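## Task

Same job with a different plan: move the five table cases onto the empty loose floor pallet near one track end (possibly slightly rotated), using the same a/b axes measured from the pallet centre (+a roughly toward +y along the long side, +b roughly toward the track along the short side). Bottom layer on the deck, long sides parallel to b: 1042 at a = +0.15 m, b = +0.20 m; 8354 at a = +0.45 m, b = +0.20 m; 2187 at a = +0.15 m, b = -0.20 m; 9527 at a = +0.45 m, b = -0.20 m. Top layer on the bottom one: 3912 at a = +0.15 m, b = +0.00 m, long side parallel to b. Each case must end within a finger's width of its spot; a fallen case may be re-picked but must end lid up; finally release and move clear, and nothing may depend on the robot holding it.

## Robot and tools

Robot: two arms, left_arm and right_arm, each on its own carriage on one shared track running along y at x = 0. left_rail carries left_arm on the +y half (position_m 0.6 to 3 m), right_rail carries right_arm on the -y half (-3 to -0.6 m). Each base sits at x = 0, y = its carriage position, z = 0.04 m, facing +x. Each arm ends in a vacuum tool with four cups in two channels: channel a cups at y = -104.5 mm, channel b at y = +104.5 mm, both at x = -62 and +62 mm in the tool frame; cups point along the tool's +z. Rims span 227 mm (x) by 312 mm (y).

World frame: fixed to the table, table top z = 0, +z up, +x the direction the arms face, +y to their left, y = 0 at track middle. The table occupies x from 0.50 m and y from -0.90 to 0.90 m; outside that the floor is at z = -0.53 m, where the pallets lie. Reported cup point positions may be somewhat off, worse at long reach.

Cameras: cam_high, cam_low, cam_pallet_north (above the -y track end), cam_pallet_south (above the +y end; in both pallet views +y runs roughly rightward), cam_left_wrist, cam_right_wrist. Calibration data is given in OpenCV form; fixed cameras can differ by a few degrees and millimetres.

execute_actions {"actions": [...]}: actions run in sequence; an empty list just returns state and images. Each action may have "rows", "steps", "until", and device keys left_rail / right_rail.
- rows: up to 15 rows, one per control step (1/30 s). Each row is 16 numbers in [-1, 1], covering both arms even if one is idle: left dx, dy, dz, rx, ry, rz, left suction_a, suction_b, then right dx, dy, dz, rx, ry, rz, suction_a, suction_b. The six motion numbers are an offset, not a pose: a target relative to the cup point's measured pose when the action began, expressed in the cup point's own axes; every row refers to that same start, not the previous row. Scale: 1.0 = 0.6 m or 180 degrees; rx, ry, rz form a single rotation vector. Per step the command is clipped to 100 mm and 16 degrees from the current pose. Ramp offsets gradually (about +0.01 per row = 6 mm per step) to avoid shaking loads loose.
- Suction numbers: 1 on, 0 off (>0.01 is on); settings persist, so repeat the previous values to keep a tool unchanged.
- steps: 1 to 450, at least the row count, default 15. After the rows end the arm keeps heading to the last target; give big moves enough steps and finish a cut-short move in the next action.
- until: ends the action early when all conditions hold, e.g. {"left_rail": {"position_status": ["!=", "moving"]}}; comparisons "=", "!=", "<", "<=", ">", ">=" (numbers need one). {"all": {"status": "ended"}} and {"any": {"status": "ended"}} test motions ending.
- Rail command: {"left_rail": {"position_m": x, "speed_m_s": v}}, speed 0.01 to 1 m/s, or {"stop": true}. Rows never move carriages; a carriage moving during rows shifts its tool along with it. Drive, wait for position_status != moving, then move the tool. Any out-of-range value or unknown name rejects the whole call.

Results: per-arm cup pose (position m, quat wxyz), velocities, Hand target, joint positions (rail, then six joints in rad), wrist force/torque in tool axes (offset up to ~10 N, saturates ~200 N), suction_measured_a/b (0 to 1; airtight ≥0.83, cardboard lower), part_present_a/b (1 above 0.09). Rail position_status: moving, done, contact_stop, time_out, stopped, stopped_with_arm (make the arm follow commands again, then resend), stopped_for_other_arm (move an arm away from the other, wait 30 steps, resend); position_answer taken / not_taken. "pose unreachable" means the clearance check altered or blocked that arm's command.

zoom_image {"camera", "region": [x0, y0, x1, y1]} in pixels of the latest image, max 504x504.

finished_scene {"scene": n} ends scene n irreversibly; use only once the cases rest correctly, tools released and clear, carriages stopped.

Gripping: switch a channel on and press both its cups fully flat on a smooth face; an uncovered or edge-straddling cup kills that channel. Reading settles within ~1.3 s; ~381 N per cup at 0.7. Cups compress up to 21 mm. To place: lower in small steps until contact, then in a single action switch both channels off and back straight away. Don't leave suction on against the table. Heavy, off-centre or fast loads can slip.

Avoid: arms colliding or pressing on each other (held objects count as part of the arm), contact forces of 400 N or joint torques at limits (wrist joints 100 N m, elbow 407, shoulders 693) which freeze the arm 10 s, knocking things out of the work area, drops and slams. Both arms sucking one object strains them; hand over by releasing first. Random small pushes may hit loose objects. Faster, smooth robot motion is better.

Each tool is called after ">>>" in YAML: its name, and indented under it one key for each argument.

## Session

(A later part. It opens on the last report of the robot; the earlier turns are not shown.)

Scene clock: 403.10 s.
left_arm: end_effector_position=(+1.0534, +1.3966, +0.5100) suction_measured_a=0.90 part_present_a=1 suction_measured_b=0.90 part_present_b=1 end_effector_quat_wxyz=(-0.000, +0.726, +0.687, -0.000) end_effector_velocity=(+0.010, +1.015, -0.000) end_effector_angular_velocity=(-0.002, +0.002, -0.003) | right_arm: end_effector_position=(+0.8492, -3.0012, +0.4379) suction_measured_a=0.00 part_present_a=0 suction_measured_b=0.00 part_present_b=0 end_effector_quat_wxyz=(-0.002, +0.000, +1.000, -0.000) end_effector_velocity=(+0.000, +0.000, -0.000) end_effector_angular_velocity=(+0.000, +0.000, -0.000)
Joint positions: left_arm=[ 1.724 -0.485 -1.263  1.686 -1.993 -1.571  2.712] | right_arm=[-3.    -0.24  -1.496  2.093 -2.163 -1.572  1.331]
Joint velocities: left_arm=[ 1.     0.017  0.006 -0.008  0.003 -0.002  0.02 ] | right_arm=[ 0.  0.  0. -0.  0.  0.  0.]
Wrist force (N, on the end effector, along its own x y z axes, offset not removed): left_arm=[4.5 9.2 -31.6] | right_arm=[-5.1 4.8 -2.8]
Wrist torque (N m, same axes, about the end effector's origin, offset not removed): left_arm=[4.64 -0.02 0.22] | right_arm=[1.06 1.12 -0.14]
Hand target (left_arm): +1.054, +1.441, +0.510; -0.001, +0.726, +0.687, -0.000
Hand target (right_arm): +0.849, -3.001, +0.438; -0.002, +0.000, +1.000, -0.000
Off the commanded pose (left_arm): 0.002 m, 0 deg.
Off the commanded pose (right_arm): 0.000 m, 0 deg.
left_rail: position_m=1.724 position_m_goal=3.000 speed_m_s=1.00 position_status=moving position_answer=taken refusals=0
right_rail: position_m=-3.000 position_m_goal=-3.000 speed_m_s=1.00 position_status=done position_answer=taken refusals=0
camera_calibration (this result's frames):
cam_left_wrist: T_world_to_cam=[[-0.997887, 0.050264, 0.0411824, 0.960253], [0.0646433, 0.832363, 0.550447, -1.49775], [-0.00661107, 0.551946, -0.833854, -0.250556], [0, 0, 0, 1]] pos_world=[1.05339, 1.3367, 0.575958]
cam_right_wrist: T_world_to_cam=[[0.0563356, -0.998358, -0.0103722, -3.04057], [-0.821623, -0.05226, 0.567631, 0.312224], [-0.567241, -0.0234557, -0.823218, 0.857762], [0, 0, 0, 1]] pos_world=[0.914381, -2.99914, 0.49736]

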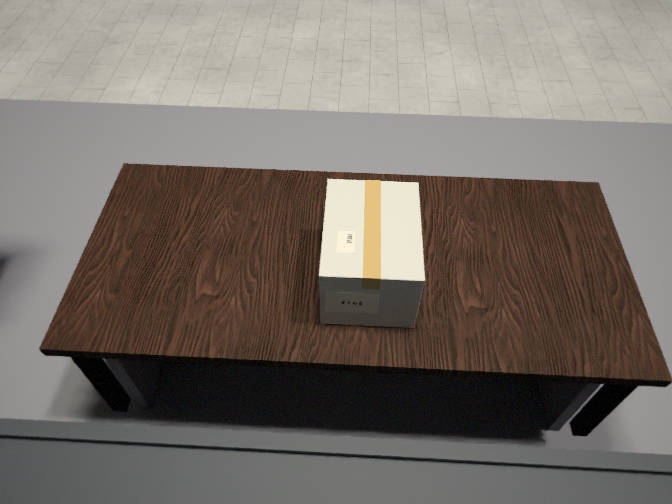

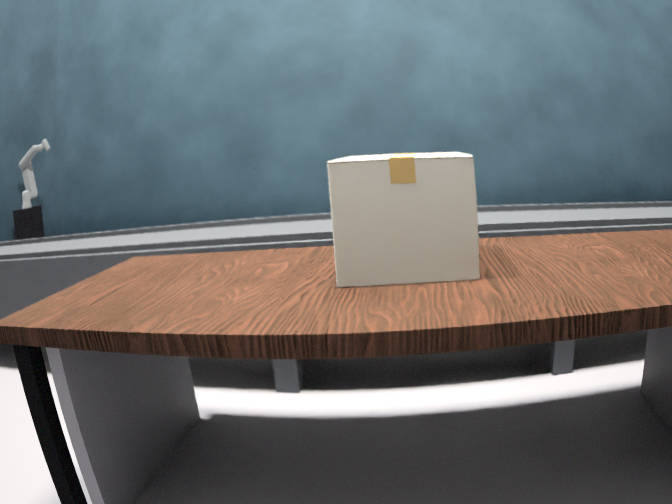

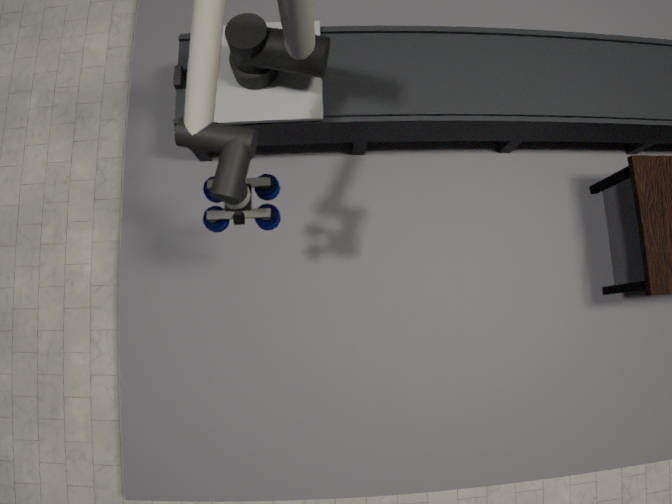

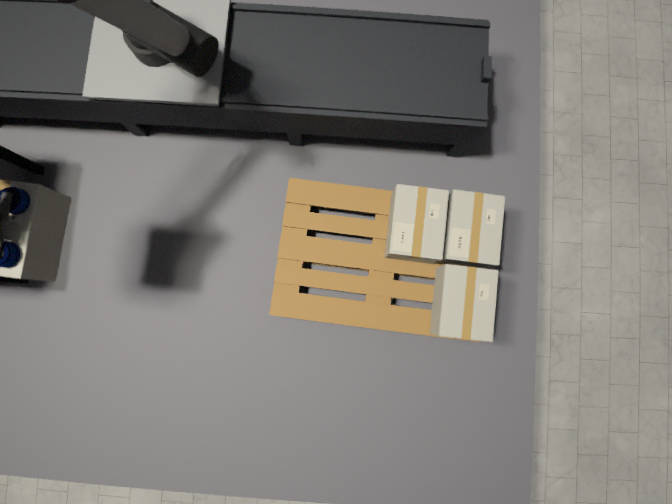

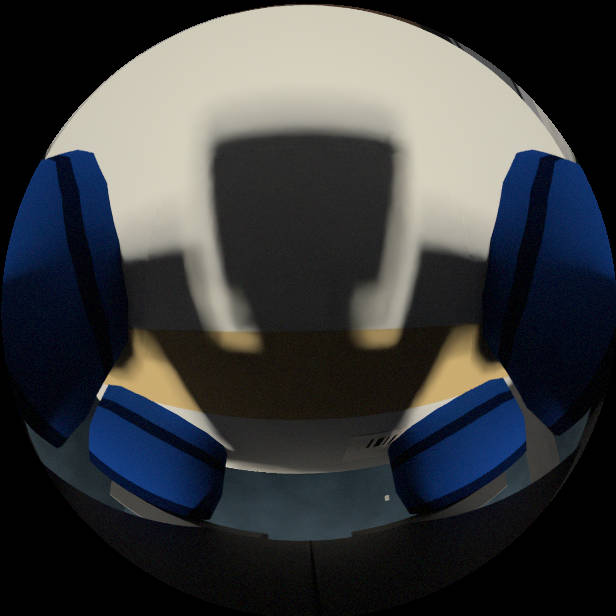

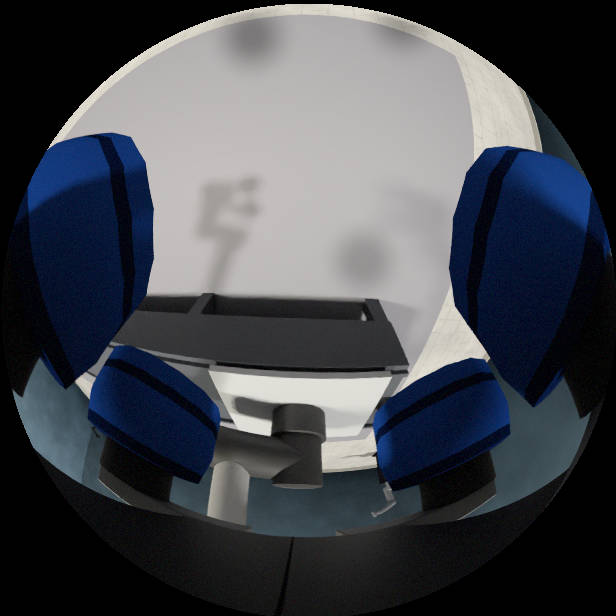

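>>> execute_actions:
  actions: []

Scene clock: 405.00 s.
left_arm: end_effector_position=(+1.0543, +2.6738, +0.5099) suction_measured_a=0.90 part_present_a=1 suction_measured_b=0.90 part_present_b=1 end_effector_quat_wxyz=(-0.000, +0.726, +0.687, -0.001) end_effector_velocity=(+0.000, +0.000, -0.000) end_effector_angular_velocity=(+0.000, -0.000, -0.000) | right_arm: end_effector_position=(+0.8492, -3.0012, +0.4379) suction_measured_a=0.00 part_present_a=0 suction_measured_b=0.00 part_present_b=0 end_effector_quat_wxyz=(-0.002, +0.000, +1.000, -0.000) end_effector_velocity=(-0.000, +0.000, +0.000) end_effector_angular_velocity=(-0.000, -0.000, +0.000)
Joint positions: left_arm=[ 3.    -0.483 -1.262  1.685 -1.993 -1.571  2.714] | right_arm=[-3.    -0.24  -1.496  2.093 -2.163 -1.572  1.331]
Joint velocities: left_arm=[ 0.  0.  0. -0. -0.  0.  0.] | right_arm=[ 0.  0. -0.  0. -0.  0. -0.]
Wrist force (N, on the end effector, along its own x y z axes, offset not removed): left_arm=[-1.5 5.8 -23.7] | right_arm=[-1.4 -1.2 -2.4]
Wrist torque (N m, same axes, about the end effector's origin, offset not removed): left_arm=[4.49 0.07 0.11] | right_arm=[0.18 0.87 0.08]
Hand target (left_arm): +1.054, +2.674, +0.510; -0.001, +0.726, +0.687, -0.000
Hand target (right_arm): +0.849, -3.001, +0.438; -0.002, +0.000, +1.000, -0.000
Off the commanded pose (left_arm): 0.000 m, 0 deg.
Off the commanded pose (right_arm): 0.000 m, 0 deg.
left_rail: position_m=3.000 position_m_goal=3.000 speed_m_s=1.00 position_status=done position_answer=taken refusals=0
right_rail: position_m=-3.000 position_m_goal=-3.000 speed_m_s=1.00 position_status=done position_answer=taken refusals=0
camera_calibration (this result's frames):
cam_left_wrist: T_world_to_cam=[[-0.997873, 0.0504471, 0.0412868, 0.89641], [0.064853, 0.832402, 0.550364, -2.56123], [-0.006603, 0.551871, -0.833904, -0.955355], [0, 0, 0, 1]] pos_world=[1.0543, 2.61398, 0.575921]
cam_right_wrist: T_world_to_cam=[[0.0563357, -0.998358, -0.0103723, -3.04057], [-0.821623, -0.0522601, 0.567631, 0.312224], [-0.567241, -0.0234558, -0.823218, 0.857762], [0, 0, 0, 1]] pos_world=[0.914381, -2.99914, 0.497359]

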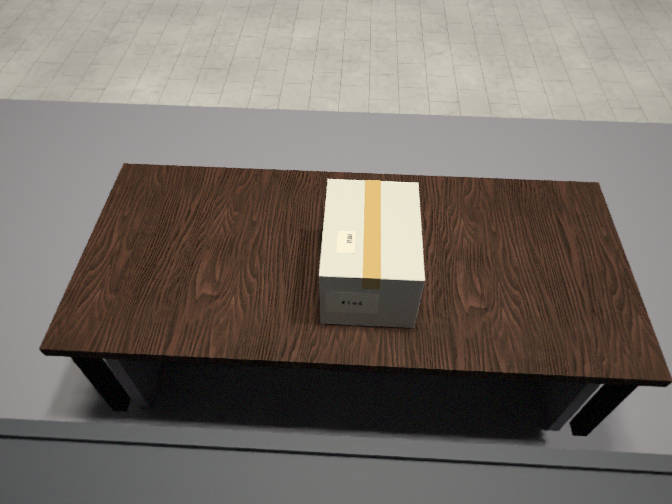

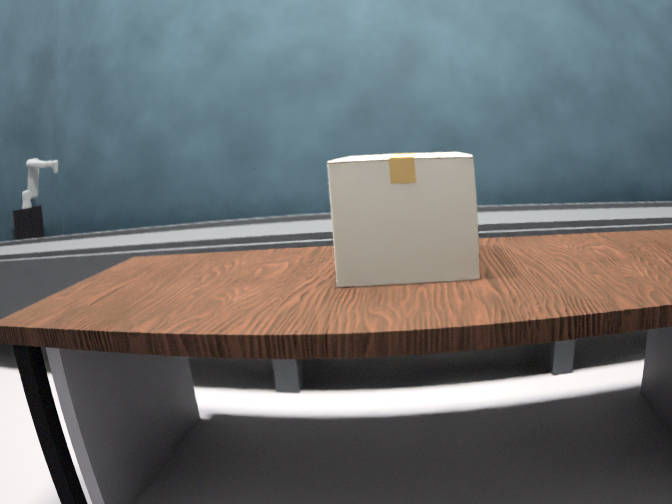

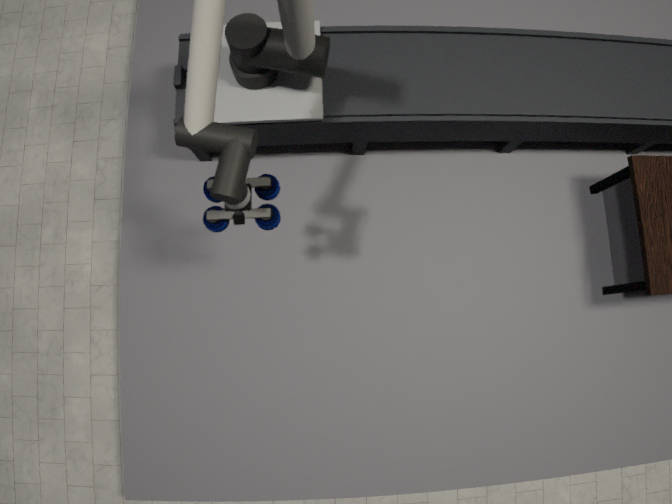

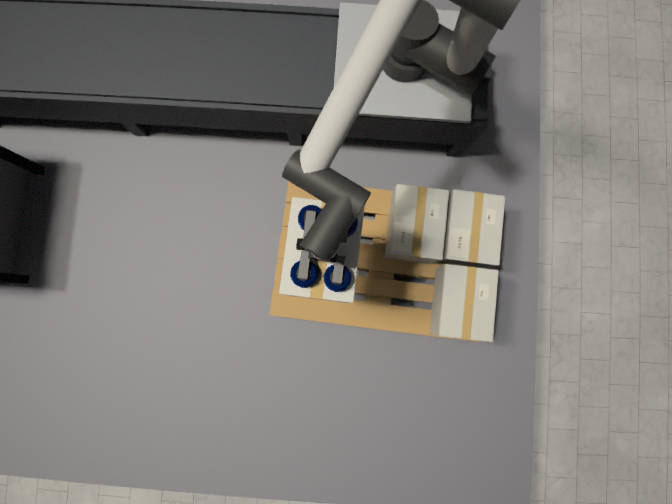

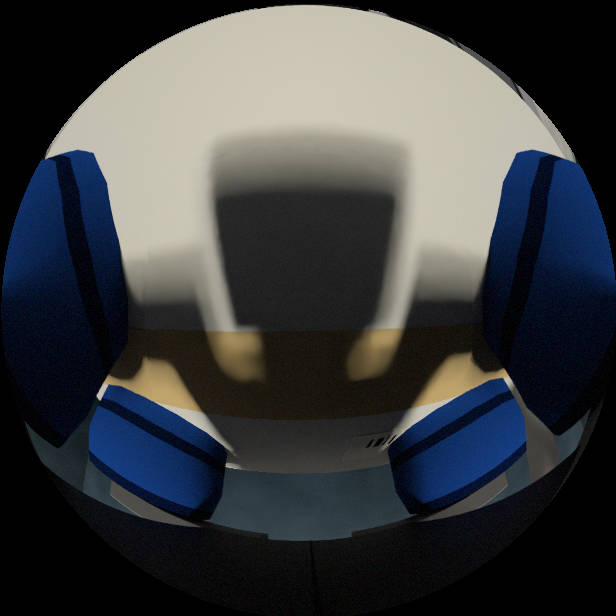

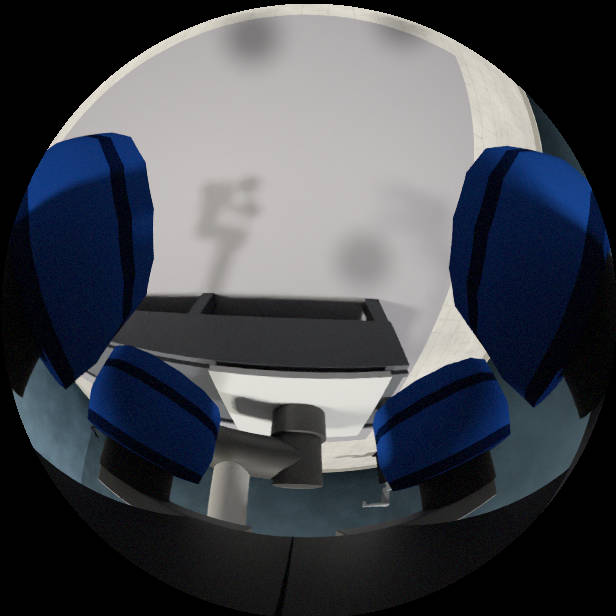

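>>> execute_actions:
  actions:
    - {"rows":[[0.01,0.003,0.008,0,0,0,1,1,0,0,0,0,0,0,0,0],[0.03,0.008,0.025,0,0,0,1,1,0,0,0,0,0,0,0,0],[0.06,0.016,0.05,0,0,0,1,1,0,0,0,0,0,0,0,0],[0.1,0.026,0.085,0,0,0,1,1,0,0,0,0,0,0,0,0],[0.15,0.04,0.13,0,0,0,1,1,0,0,0,0,0,0,0,0],[0.22,0.058,0.19,0,0,0,1,1,0,0,0,0,0,0,0,0],[0.3,0.08,0.26,0,0,0,1,1,0,0,0,0,0,0,0,0],[0.75,0.197,0.65,0,0,0,1,1,0,0,0,0,0,0,0,0]],"steps":41}
    - {"rows":[[0,0,0.02,0,0,0,1,1,0,0,0,0,0,0,0,0],[0,0,0.05,0,0,0,1,1,0,0,0,0,0,0,0,0],[0,0,0.09,0,0,0,1,1,0,0,0,0,0,0,0,0],[0,0,0.14,0,0,0,1,1,0,0,0,0,0,0,0,0],[0,0,0.19,0,0,0,1,1,0,0,0,0,0,0,0,0],[0,0,0.24,0,0,0,1,1,0,0,0,0,0,0,0,0],[0,0,0.29,0,0,0,1,1,0,0,0,0,0,0,0,0],[0,0,0.34,0,0,0,1,1,0,0,0,0,0,0,0,0],[0,0,0.38,0,0,0,1,1,0,0,0,0,0,0,0,0],[0,0,0.41,0,0,0,1,1,0,0,0,0,0,0,0,0],[0,0,0.43,0,0,0,1,1,0,0,0,0,0,0,0,0],[0,0,0.44,0,0,0,1,1,0,0,0,0,0,0,0,0]],"steps":25}

>>> zoom_image:
  camera: "cam_pallet_south"
  region: [340, 235, 500, 355]

Scene clock: 421.43 s.
left_arm: end_effector_position=(+1.1960, +3.1156, -0.1422) suction_measured_a=0.90 part_present_a=1 suction_measured_b=0.90 part_present_b=1 end_effector_quat_wxyz=(+0.000, +0.726, +0.687, -0.001) end_effector_velocity=(+0.003, +0.001, -0.010) end_effector_angular_velocity=(-0.000, -0.000, -0.000) | right_arm: end_effector_position=(+0.8492, -3.0012, +0.4379) suction_measured_a=0.00 part_present_a=0 suction_measured_b=0.00 part_present_b=0 end_effector_quat_wxyz=(-0.002, +0.000, +1.000, -0.000) end_effector_velocity=(-0.000, +0.000, +0.000) end_effector_angular_velocity=(-0.000, -0.000, +0.000)
Joint positions: left_arm=[ 3.    -0.071 -0.643  1.735 -2.662 -1.572  3.125] | right_arm=[-3.    -0.24  -1.496  2.093 -2.163 -1.572  1.331]
Joint velocities: left_arm=[ 0.     0.001  0.012 -0.007 -0.005 -0.     0.001] | right_arm=[ 0.  0. -0.  0. -0.  0. -0.]
Wrist force (N, on the end effector, along its own x y z axes, offset not removed): left_arm=[-5.7 11.6 -22.6] | right_arm=[-5.9 -1.6 -3.7]
Wrist torque (N m, same axes, about the end effector's origin, offset not removed): left_arm=[5.22 0.67 0.06] | right_arm=[0.14 1.45 -0.11]
Hand target (left_arm): +1.196, +3.116, -0.143; -0.000, +0.726, +0.687, -0.001
Hand target (right_arm): +0.849, -3.001, +0.438; -0.002, +0.000, +1.000, -0.000
Off the commanded pose (left_arm): 0.001 m, 0 deg.
Off the commanded pose (right_arm): 0.000 m, 0 deg.
left_rail: position_m=3.000 position_m_goal=3.000 speed_m_s=1.00 position_status=done position_answer=taken refusals=0
right_rail: position_m=-3.000 position_m_goal=-3.000 speed_m_s=1.00 position_status=done position_answer=taken refusals=0
camera_calibration (this result's frames):
cam_left_wrist: T_world_to_cam=[[-0.997884, 0.05059, 0.0408489, 1.0419], [0.0647246, 0.832932, 0.549577, -2.58089], [-0.00622127, 0.551058, -0.834444, -1.73999], [0, 0, 0, 1]] pos_world=[1.19592, 3.05583, -0.0760899]
cam_right_wrist: T_world_to_cam=[[0.0563357, -0.998358, -0.0103723, -3.04057], [-0.821623, -0.0522602, 0.567631, 0.312223], [-0.567241, -0.0234558, -0.823218, 0.857762], [0, 0, 0, 1]] pos_world=[0.914381, -2.99914, 0.49736]

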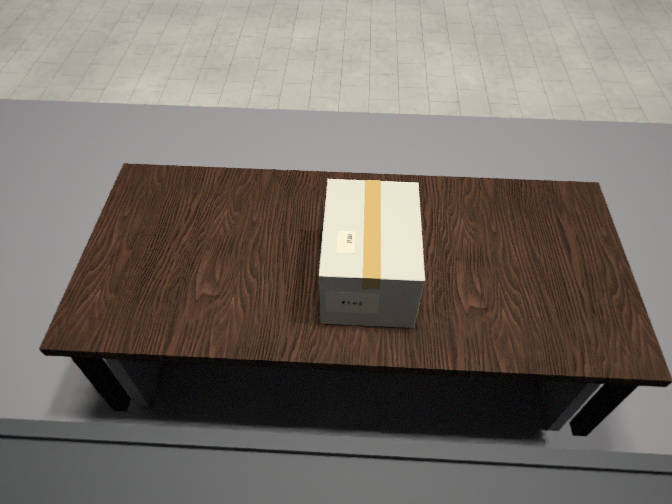

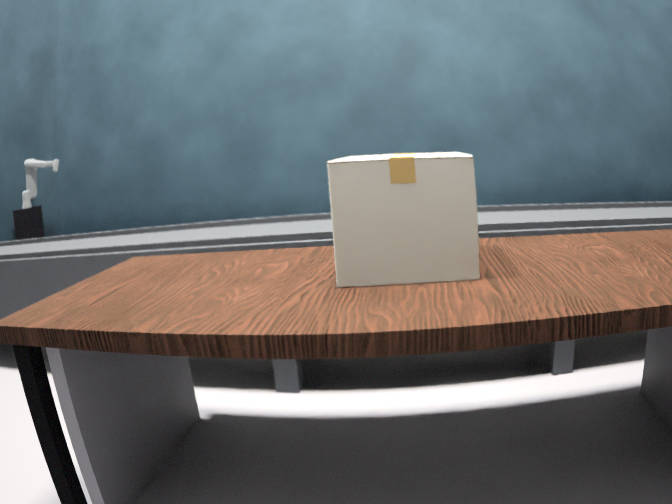

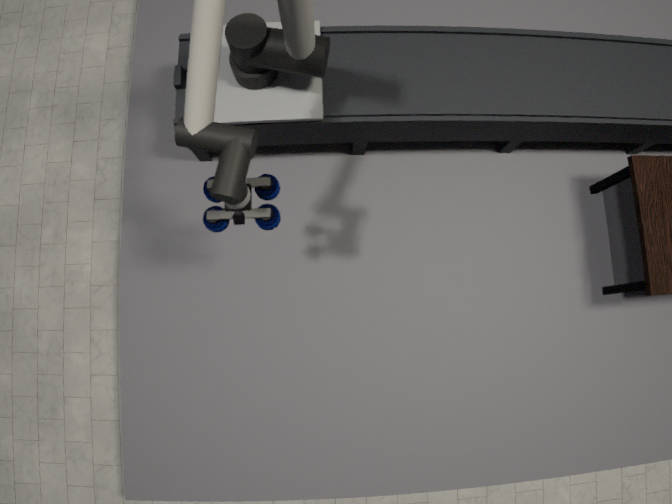

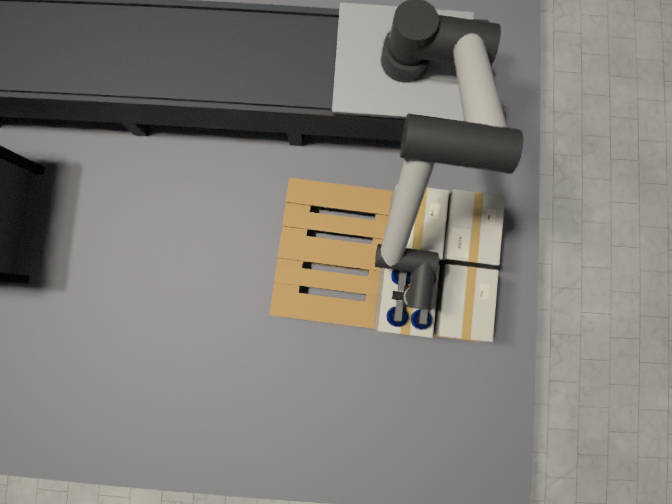

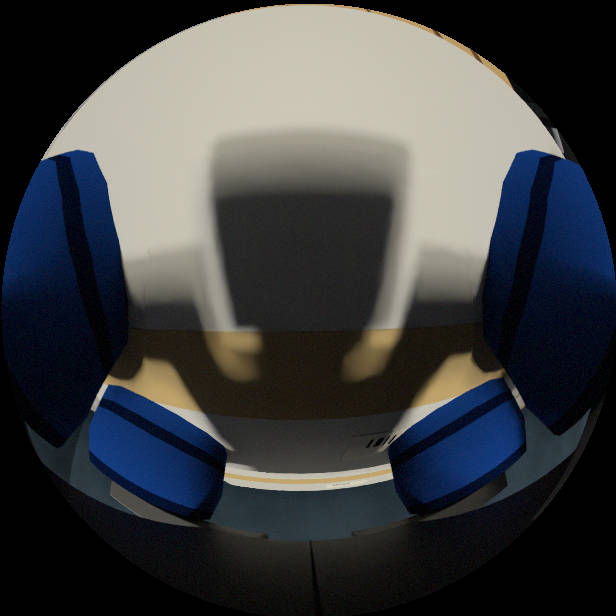

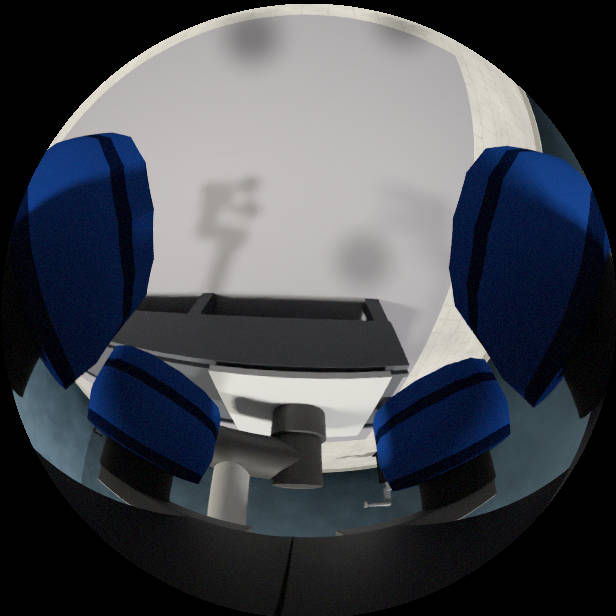

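Region (340, 235, 500, 355) of cam_pallet_south's 672x504 image, scaled by 3.150, with more detail than that image has; it fills the top 378 rows of this view, and the rest is white.

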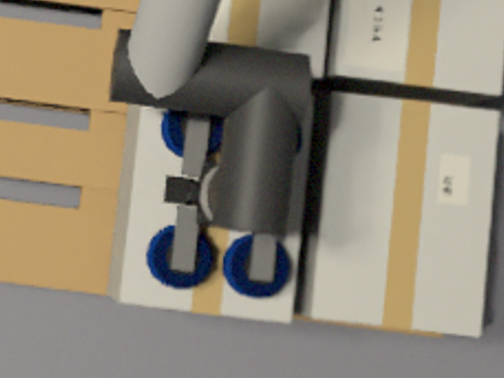

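>>> execute_actions:
  actions:
    - {"rows":[[0.006,-0.004,0.003,0,0,0,1,1,0,0,0,0,0,0,0,0],[0.013,-0.009,0.007,0,0,0,1,1,0,0,0,0,0,0,0,0],[0.02,-0.014,0.011,0,0,0,1,1,0,0,0,0,0,0,0,0],[0.028,-0.018,0.014,0,0,0,1,1,0,0,0,0,0,0,0,0],[0.028,-0.018,0.018,0,0,0,1,1,0,0,0,0,0,0,0,0]],"steps":12}

>>> zoom_image:
  camera: "cam_pallet_south"
  region: [340, 235, 500, 355]

Scene clock: 428.53 s.
left_arm: end_effector_position=(+1.1865, +3.1324, -0.1525) suction_measured_a=0.90 part_present_a=1 suction_measured_b=0.90 part_present_b=1 end_effector_quat_wxyz=(-0.000, +0.726, +0.687, -0.001) end_effector_velocity=(-0.003, +0.007, -0.005) end_effector_angular_velocity=(-0.000, -0.001, -0.001) | right_arm: end_effector_position=(+0.8492, -3.0012, +0.4379) suction_measured_a=0.00 part_present_a=0 suction_measured_b=0.00 part_present_b=0 end_effector_quat_wxyz=(-0.002, +0.000, +1.000, -0.000) end_effector_velocity=(+0.000, -0.000, -0.000) end_effector_angular_velocity=(+0.000, +0.000, -0.000)
Joint positions: left_arm=[ 3.    -0.058 -0.636  1.746 -2.679 -1.572  3.139] | right_arm=[-3.    -0.24  -1.496  2.093 -2.163 -1.572  1.331]
Joint velocities: left_arm=[ 0.     0.006  0.004  0.004 -0.009 -0.     0.006] | right_arm=[ 0. -0.  0. -0.  0. -0.  0.]
Wrist force (N, on the end effector, along its own x y z axes, offset not removed): left_arm=[2.9 3.7 -26.4] | right_arm=[-2.8 -2.2 -3.0]
Wrist torque (N m, same axes, about the end effector's origin, offset not removed): left_arm=[4.41 -0.26 0.09] | right_arm=[0.07 1.06 -0.02]
Hand target (left_arm): +1.186, +3.133, -0.153; +0.000, +0.726, +0.687, -0.001
Hand target (right_arm): +0.849, -3.001, +0.438; -0.002, +0.000, +1.000, -0.000
Off the commanded pose (left_arm): 0.001 m, 0 deg.
Off the commanded pose (right_arm): 0.000 m, 0 deg.
left_rail: position_m=3.000 position_m_goal=3.000 speed_m_s=1.00 position_status=done position_answer=taken refusals=0
right_rail: position_m=-3.000 position_m_goal=-3.000 speed_m_s=1.00 position_status=done position_answer=taken refusals=0
camera_calibration (this result's frames):
cam_left_wrist: T_world_to_cam=[[-0.997886, 0.0505262, 0.0408645, 1.03218], [0.0646809, 0.832851, 0.549704, -2.58827], [-0.00625962, 0.551186, -0.834359, -1.75827], [0, 0, 0, 1]] pos_world=[1.18641, 3.07263, -0.0864234]
cam_right_wrist: T_world_to_cam=[[0.0563357, -0.998358, -0.0103723, -3.04057], [-0.821623, -0.0522602, 0.567631, 0.312223], [-0.567241, -0.0234558, -0.823218, 0.857762], [0, 0, 0, 1]] pos_world=[0.914381, -2.99914, 0.49736]

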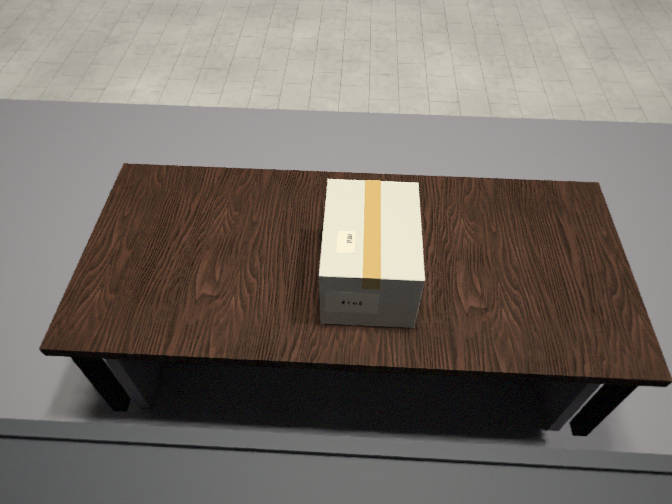

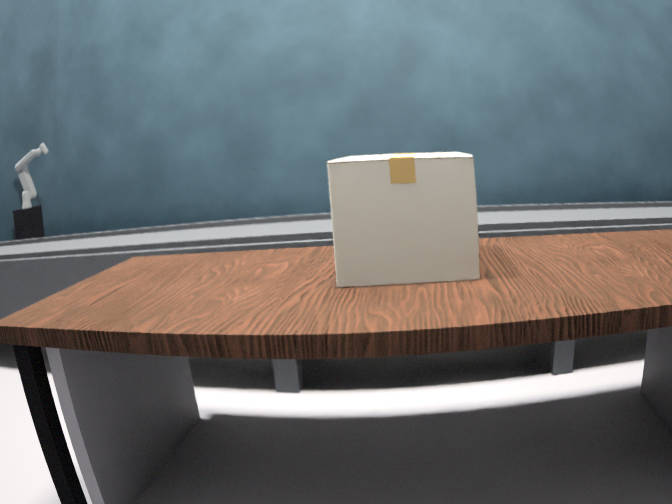

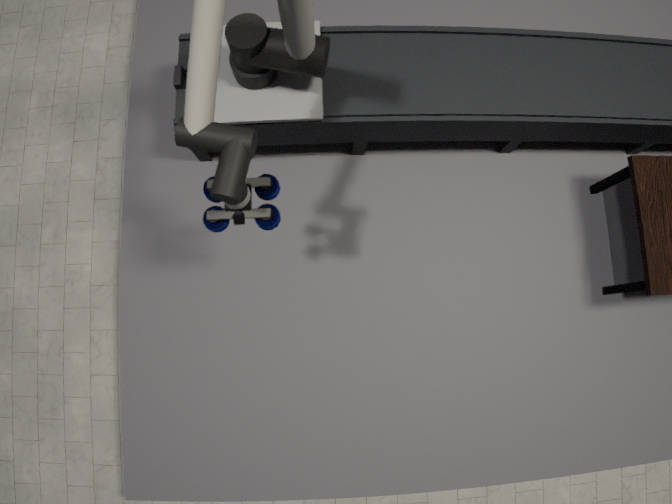

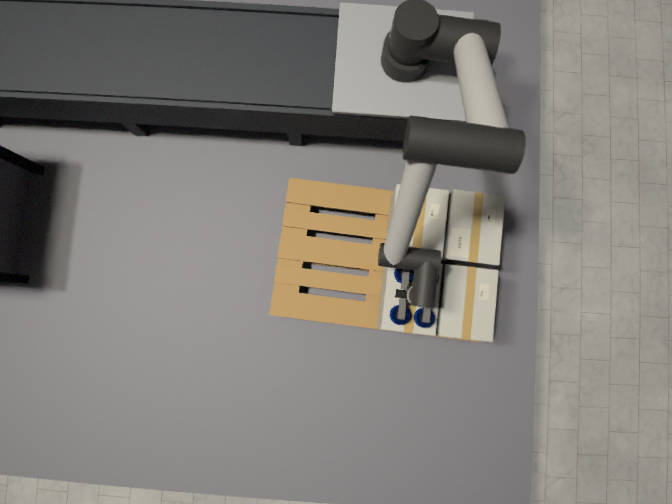

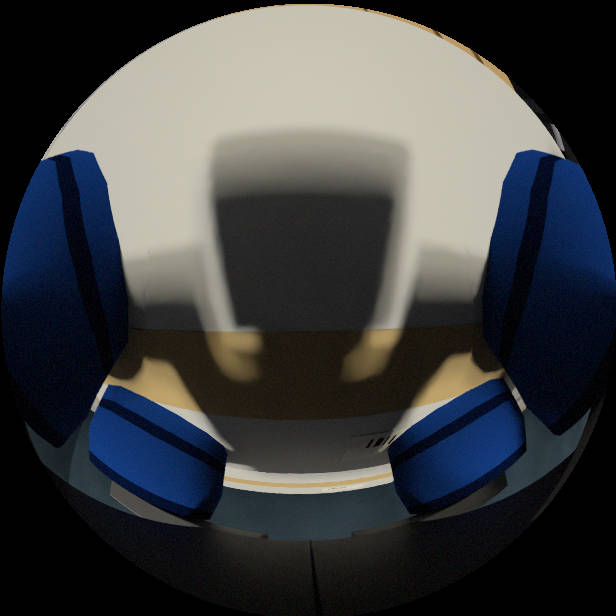

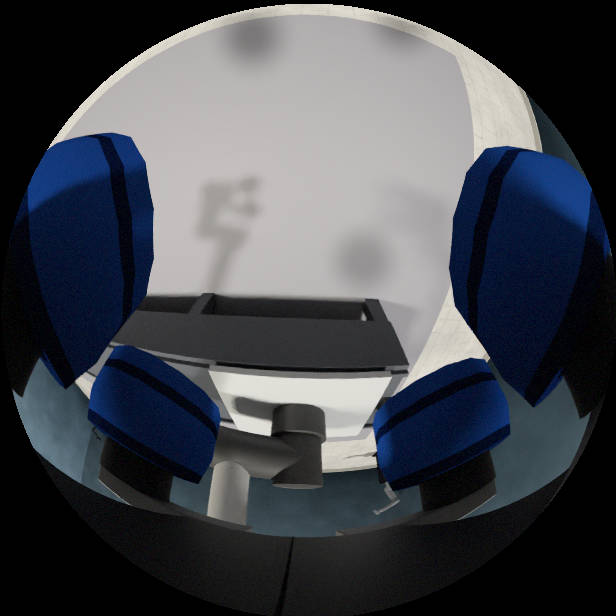

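Region (340, 235, 500, 355) of cam_pallet_south's 672x504 image, scaled by 3.150, with more detail than that image has; it fills the top 378 rows of this view, and the rest is white.

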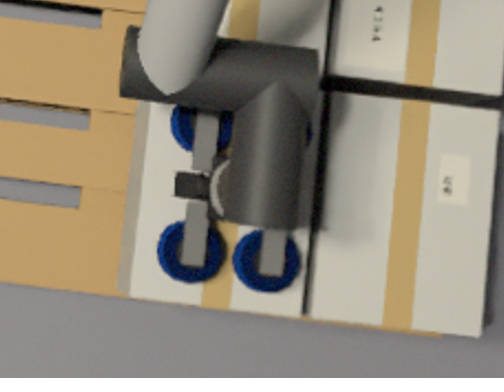

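>>> execute_actions:
  actions:
    - {"rows":[[0.001,-0.001,0.004,0,0,0,1,1,0,0,0,0,0,0,0,0],[0.001,-0.001,0.007,0,0,0,1,1,0,0,0,0,0,0,0,0],[0.001,-0.001,0.01,0,0,0,1,1,0,0,0,0,0,0,0,0],[0.001,-0.001,0.013,0,0,0,1,1,0,0,0,0,0,0,0,0],[0.001,-0.001,0.015,0,0,0,1,1,0,0,0,0,0,0,0,0]],"steps":10}
    - {"rows":[[0,0,-0.006,0,0,0,0,0,0,0,0,0,0,0,0,0],[0,0,-0.014,0,0,0,0,0,0,0,0,0,0,0,0,0],[0,0,-0.025,0,0,0,0,0,0,0,0,0,0,0,0,0],[0,0,-0.04,0,0,0,0,0,0,0,0,0,0,0,0,0],[0,0,-0.055,0,0,0,0,0,0,0,0,0,0,0,0,0],[0,0,-0.07,0,0,0,0,0,0,0,0,0,0,0,0,0]],"steps":12}
    - {"left_rail":{"position_m":0.6},"rows":[[-0.02,-0.01,-0.05,0,0,0,0,0,0,0,0,0,0,0,0,0],[-0.06,-0.03,-0.12,0,0,-0.005,0,0,0,0,0,0,0,0,0,0],[-0.12,-0.07,-0.22,0,0,-0.01,0,0,0,0,0,0,0,0,0,0],[-0.866,-0.57,-0.91,0,0,-0.0176,0,0,0,0,0,0,0,0,0,0]],"steps":50}
    - {"rows":[[-0.493,0,0,0,0,0,0,0,0,0,0,0,0,0,0,0]],"steps":21}

Scene clock: 445.10 s.
left_arm: end_effector_position=(+0.8162, +0.2514, +0.4225) suction_measured_a=0.01 part_present_a=0 suction_measured_b=0.01 part_present_b=0 end_effector_quat_wxyz=(-0.000, +0.707, +0.707, -0.000) end_effector_velocity=(+0.009, -1.032, -0.000) end_effector_angular_velocity=(+0.003, +0.000, +0.003) | right_arm: end_effector_position=(+0.8492, -3.0012, +0.4379) suction_measured_a=0.00 part_present_a=0 suction_measured_b=0.00 part_present_b=0 end_effector_quat_wxyz=(-0.002, +0.000, +1.000, -0.000) end_effector_velocity=(+0.000, -0.000, -0.000) end_effector_angular_velocity=(+0.000, +0.000, -0.000)
Joint positions: left_arm=[ 0.909 -0.871 -1.272  1.836 -2.134 -1.572  2.271] | right_arm=[-3.    -0.24  -1.496  2.093 -2.163 -1.572  1.331]
Joint velocities: left_arm=[-0.999 -0.014  0.03  -0.042  0.015  0.002 -0.017] | right_arm=[ 0. -0.  0. -0.  0. -0.  0.]
Wrist force (N, on the end effector, along its own x y z axes, offset not removed): left_arm=[-4.2 10.4 4.3] | right_arm=[2.3 -5.3 -5.4]
Wrist torque (N m, same axes, about the end effector's origin, offset not removed): left_arm=[1.52 0.28 0.15] | right_arm=[-0.32 0.45 -0.04]
Hand target (left_arm): +0.817, +0.206, +0.423; -0.000, +0.707, +0.707, -0.000
Hand target (right_arm): +0.849, -3.001, +0.438; -0.002, +0.000, +1.000, -0.000
Off the commanded pose (left_arm): 0.003 m, 0 deg.
Off the commanded pose (right_arm): 0.000 m, 0 deg.
left_rail: position_m=0.909 position_m_goal=0.600 speed_m_s=1.00 position_status=moving position_answer=taken refusals=0
right_rail: position_m=-3.000 position_m_goal=-3.000 speed_m_s=1.00 position_status=done position_answer=taken refusals=0
camera_calibration (this result's frames):
cam_left_wrist: T_world_to_cam=[[-0.99916, -0.00426777, 0.0407459, 0.799667], [0.0188764, 0.834745, 0.550313, -0.444269], [-0.0363611, 0.55062, -0.833964, 0.331714], [0, 0, 0, 1]] pos_world=[0.819443, 0.191616, 0.488541]
cam_right_wrist: T_world_to_cam=[[0.0563357, -0.998358, -0.0103725, -3.04057], [-0.821623, -0.0522603, 0.567631, 0.312223], [-0.567241, -0.0234557, -0.823218, 0.857763], [0, 0, 0, 1]] pos_world=[0.914381, -2.99914, 0.497359]

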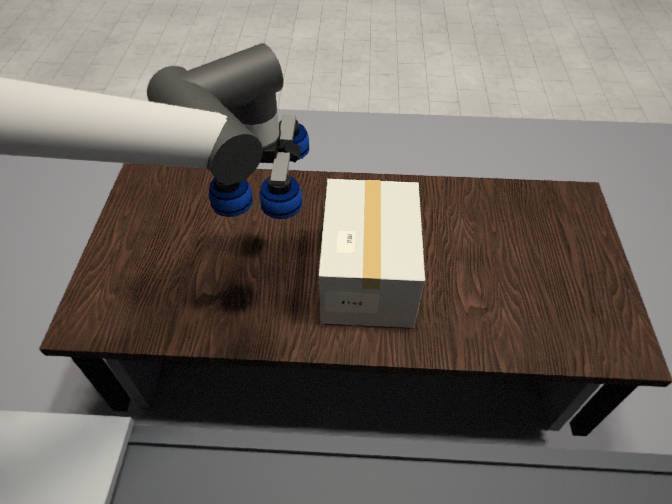

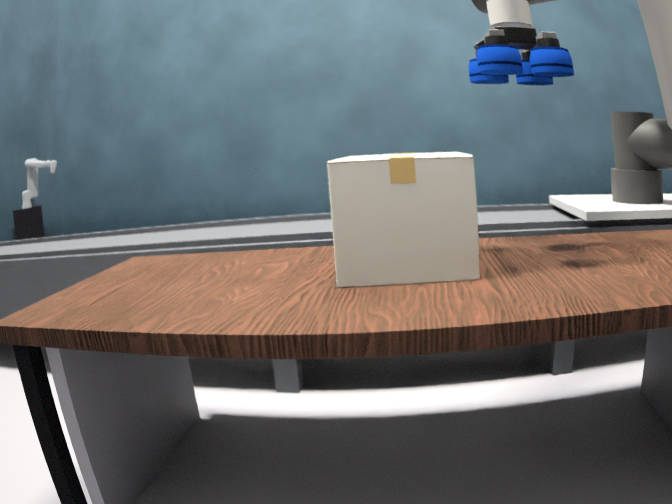

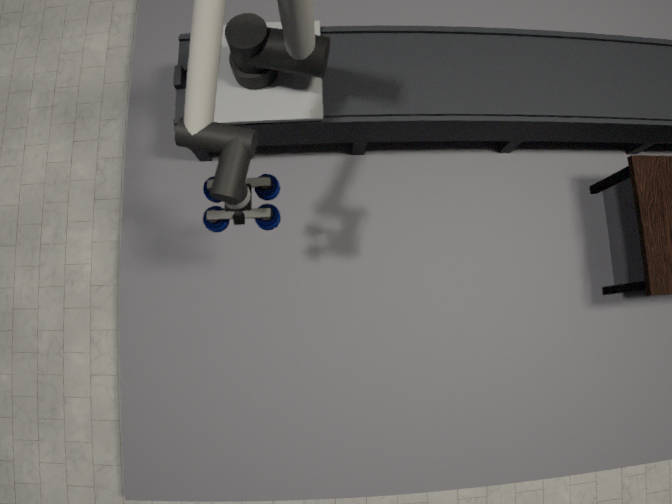

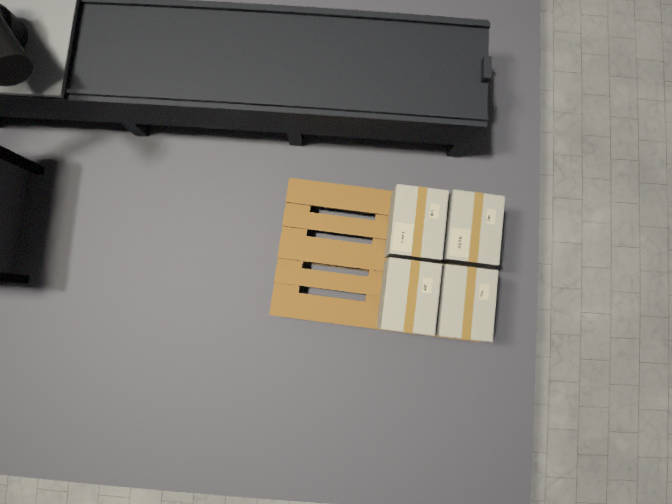

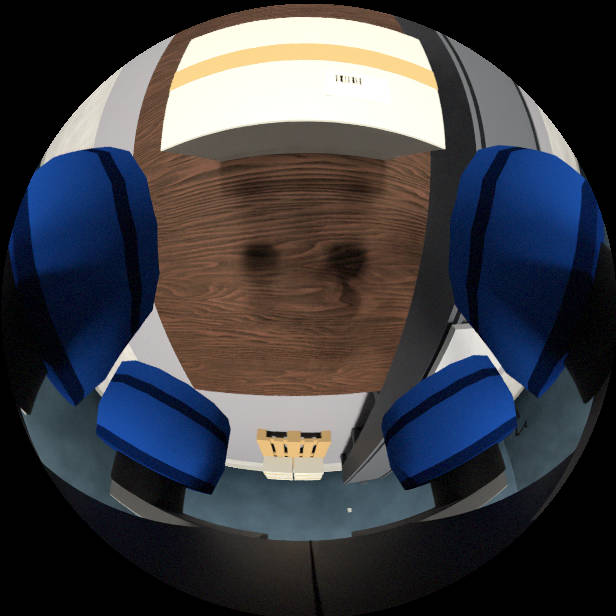

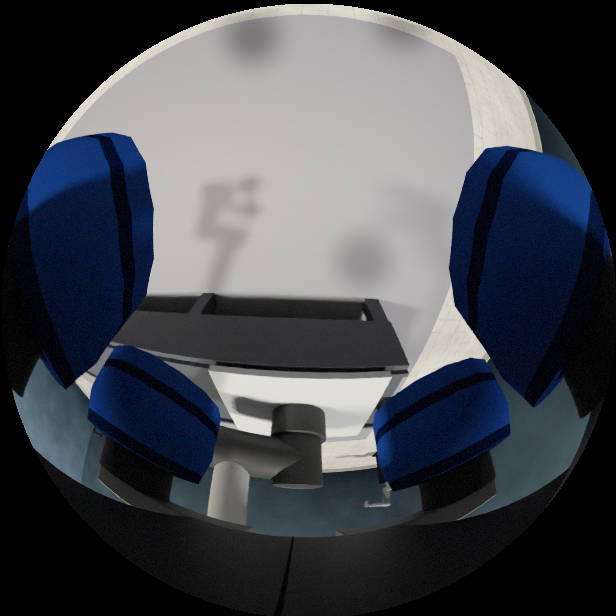

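>>> execute_actions:
  actions: []

>>> zoom_image:
  camera: "cam_pallet_south"
  region: [260, 170, 520, 350]

Scene clock: 447.70 s.
left_arm: end_effector_position=(+0.8171, -0.0607, +0.4225) suction_measured_a=0.01 part_present_a=0 suction_measured_b=0.01 part_present_b=0 end_effector_quat_wxyz=(-0.000, +0.707, +0.707, -0.000) end_effector_velocity=(+0.000, +0.000, +0.000) end_effector_angular_velocity=(-0.000, -0.000, +0.000) | right_arm: end_effector_position=(+0.8492, -3.0012, +0.4379) suction_measured_a=0.00 part_present_a=0 suction_measured_b=0.00 part_present_b=0 end_effector_quat_wxyz=(-0.002, +0.000, +1.000, -0.000) end_effector_velocity=(-0.000, +0.000, +0.000) end_effector_angular_velocity=(-0.000, -0.000, +0.000)
Joint positions: left_arm=[ 0.6   -0.872 -1.269  1.832 -2.133 -1.571  2.269] | right_arm=[-3.    -0.24  -1.496  2.093 -2.163 -1.572  1.331]
Joint velocities: left_arm=[ 0.  0. -0. -0. -0.  0. -0.] | right_arm=[ 0. -0. -0.  0. -0.  0. -0.]
Wrist force (N, on the end effector, along its own x y z axes, offset not removed): left_arm=[0.2 0.3 5.8] | right_arm=[-1.5 1.5 -5.6]
Wrist torque (N m, same axes, about the end effector's origin, offset not removed): left_arm=[0.27 -0.53 0.15] | right_arm=[0.47 0.61 0.21]
Hand target (left_arm): +0.817, -0.061, +0.423; -0.000, +0.707, +0.707, -0.000
Hand target (right_arm): +0.849, -3.001, +0.438; -0.002, +0.000, +1.000, -0.000
Off the commanded pose (left_arm): 0.000 m, 0 deg.
Off the commanded pose (right_arm): 0.000 m, 0 deg.
left_rail: position_m=0.600 position_m_goal=0.600 speed_m_s=1.00 position_status=done position_answer=taken refusals=0
right_rail: position_m=-3.000 position_m_goal=-3.000 speed_m_s=1.00 position_status=done position_answer=taken refusals=0
camera_calibration (this result's frames):
cam_left_wrist: T_world_to_cam=[[-0.99916, -0.00447437, 0.0407242, 0.79917], [0.0187033, 0.834575, 0.550576, -0.183704], [-0.0364509, 0.550876, -0.833791, 0.503603], [0, 0, 0, 1]] pos_world=[0.820291, -0.120532, 0.488497]
cam_right_wrist: T_world_to_cam=[[0.0563359, -0.998358, -0.0103724, -3.04057], [-0.821623, -0.0522604, 0.567631, 0.312223], [-0.567241, -0.0234558, -0.823218, 0.857762], [0, 0, 0, 1]] pos_world=[0.914381, -2.99914, 0.49736]

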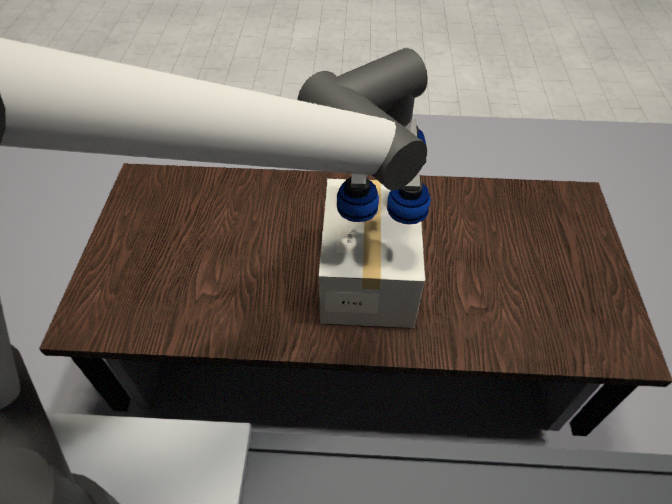

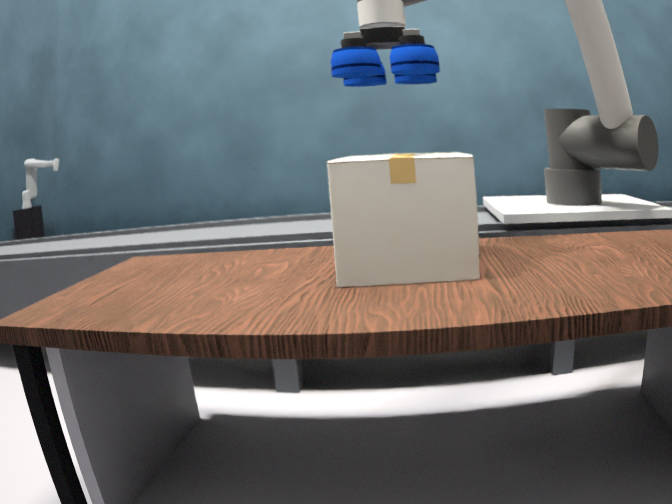

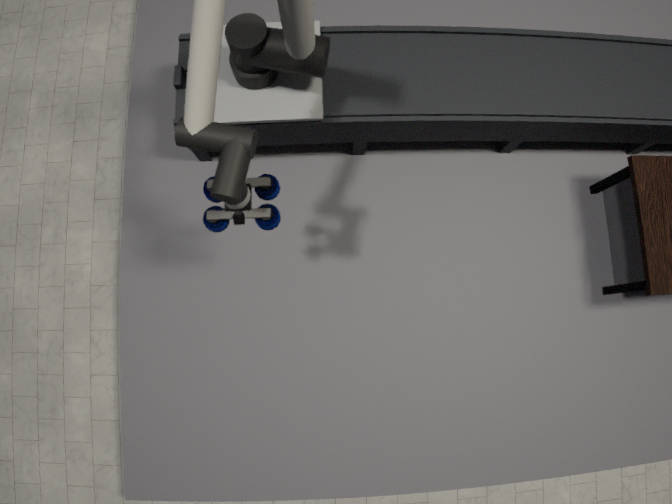

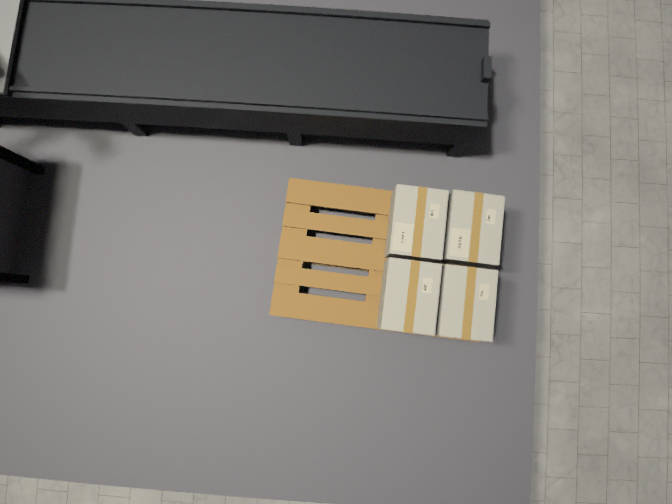

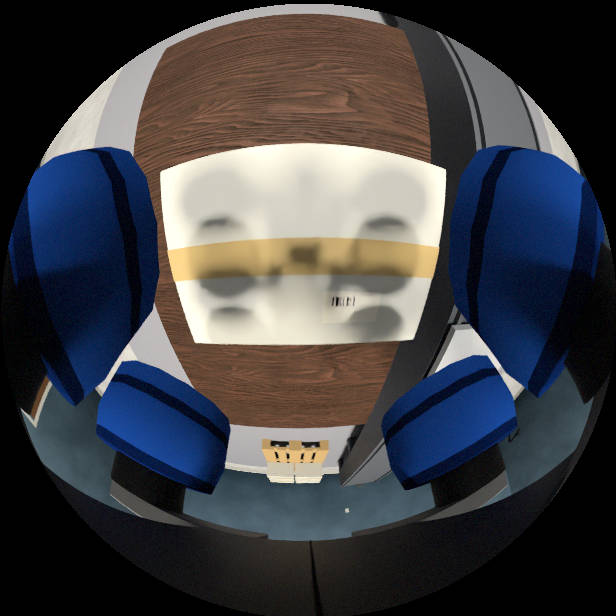

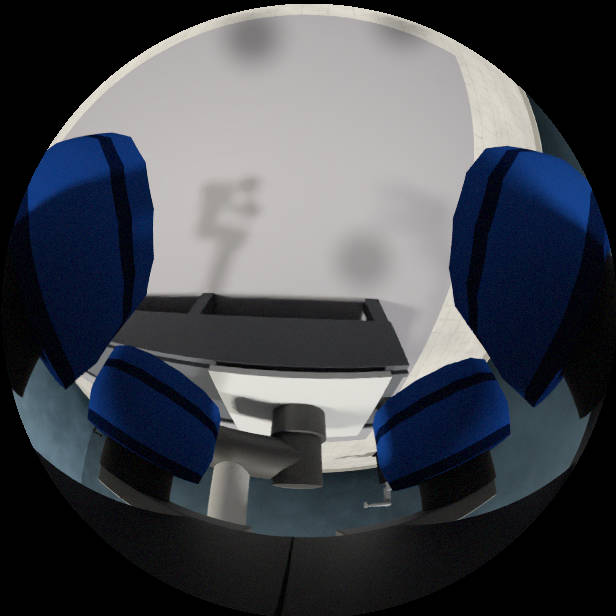

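Region (260, 170, 520, 350) of cam_pallet_south's 672x504 image, scaled by 1.938, with more detail than that image has; it fills the top 349 rows of this view, and the rest is white.

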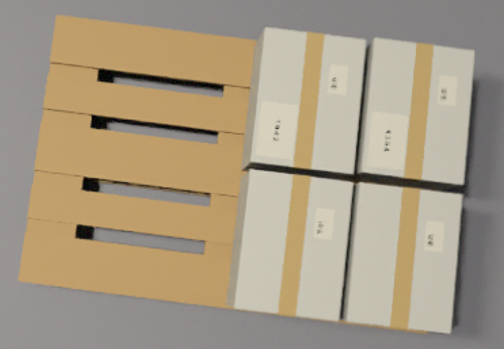

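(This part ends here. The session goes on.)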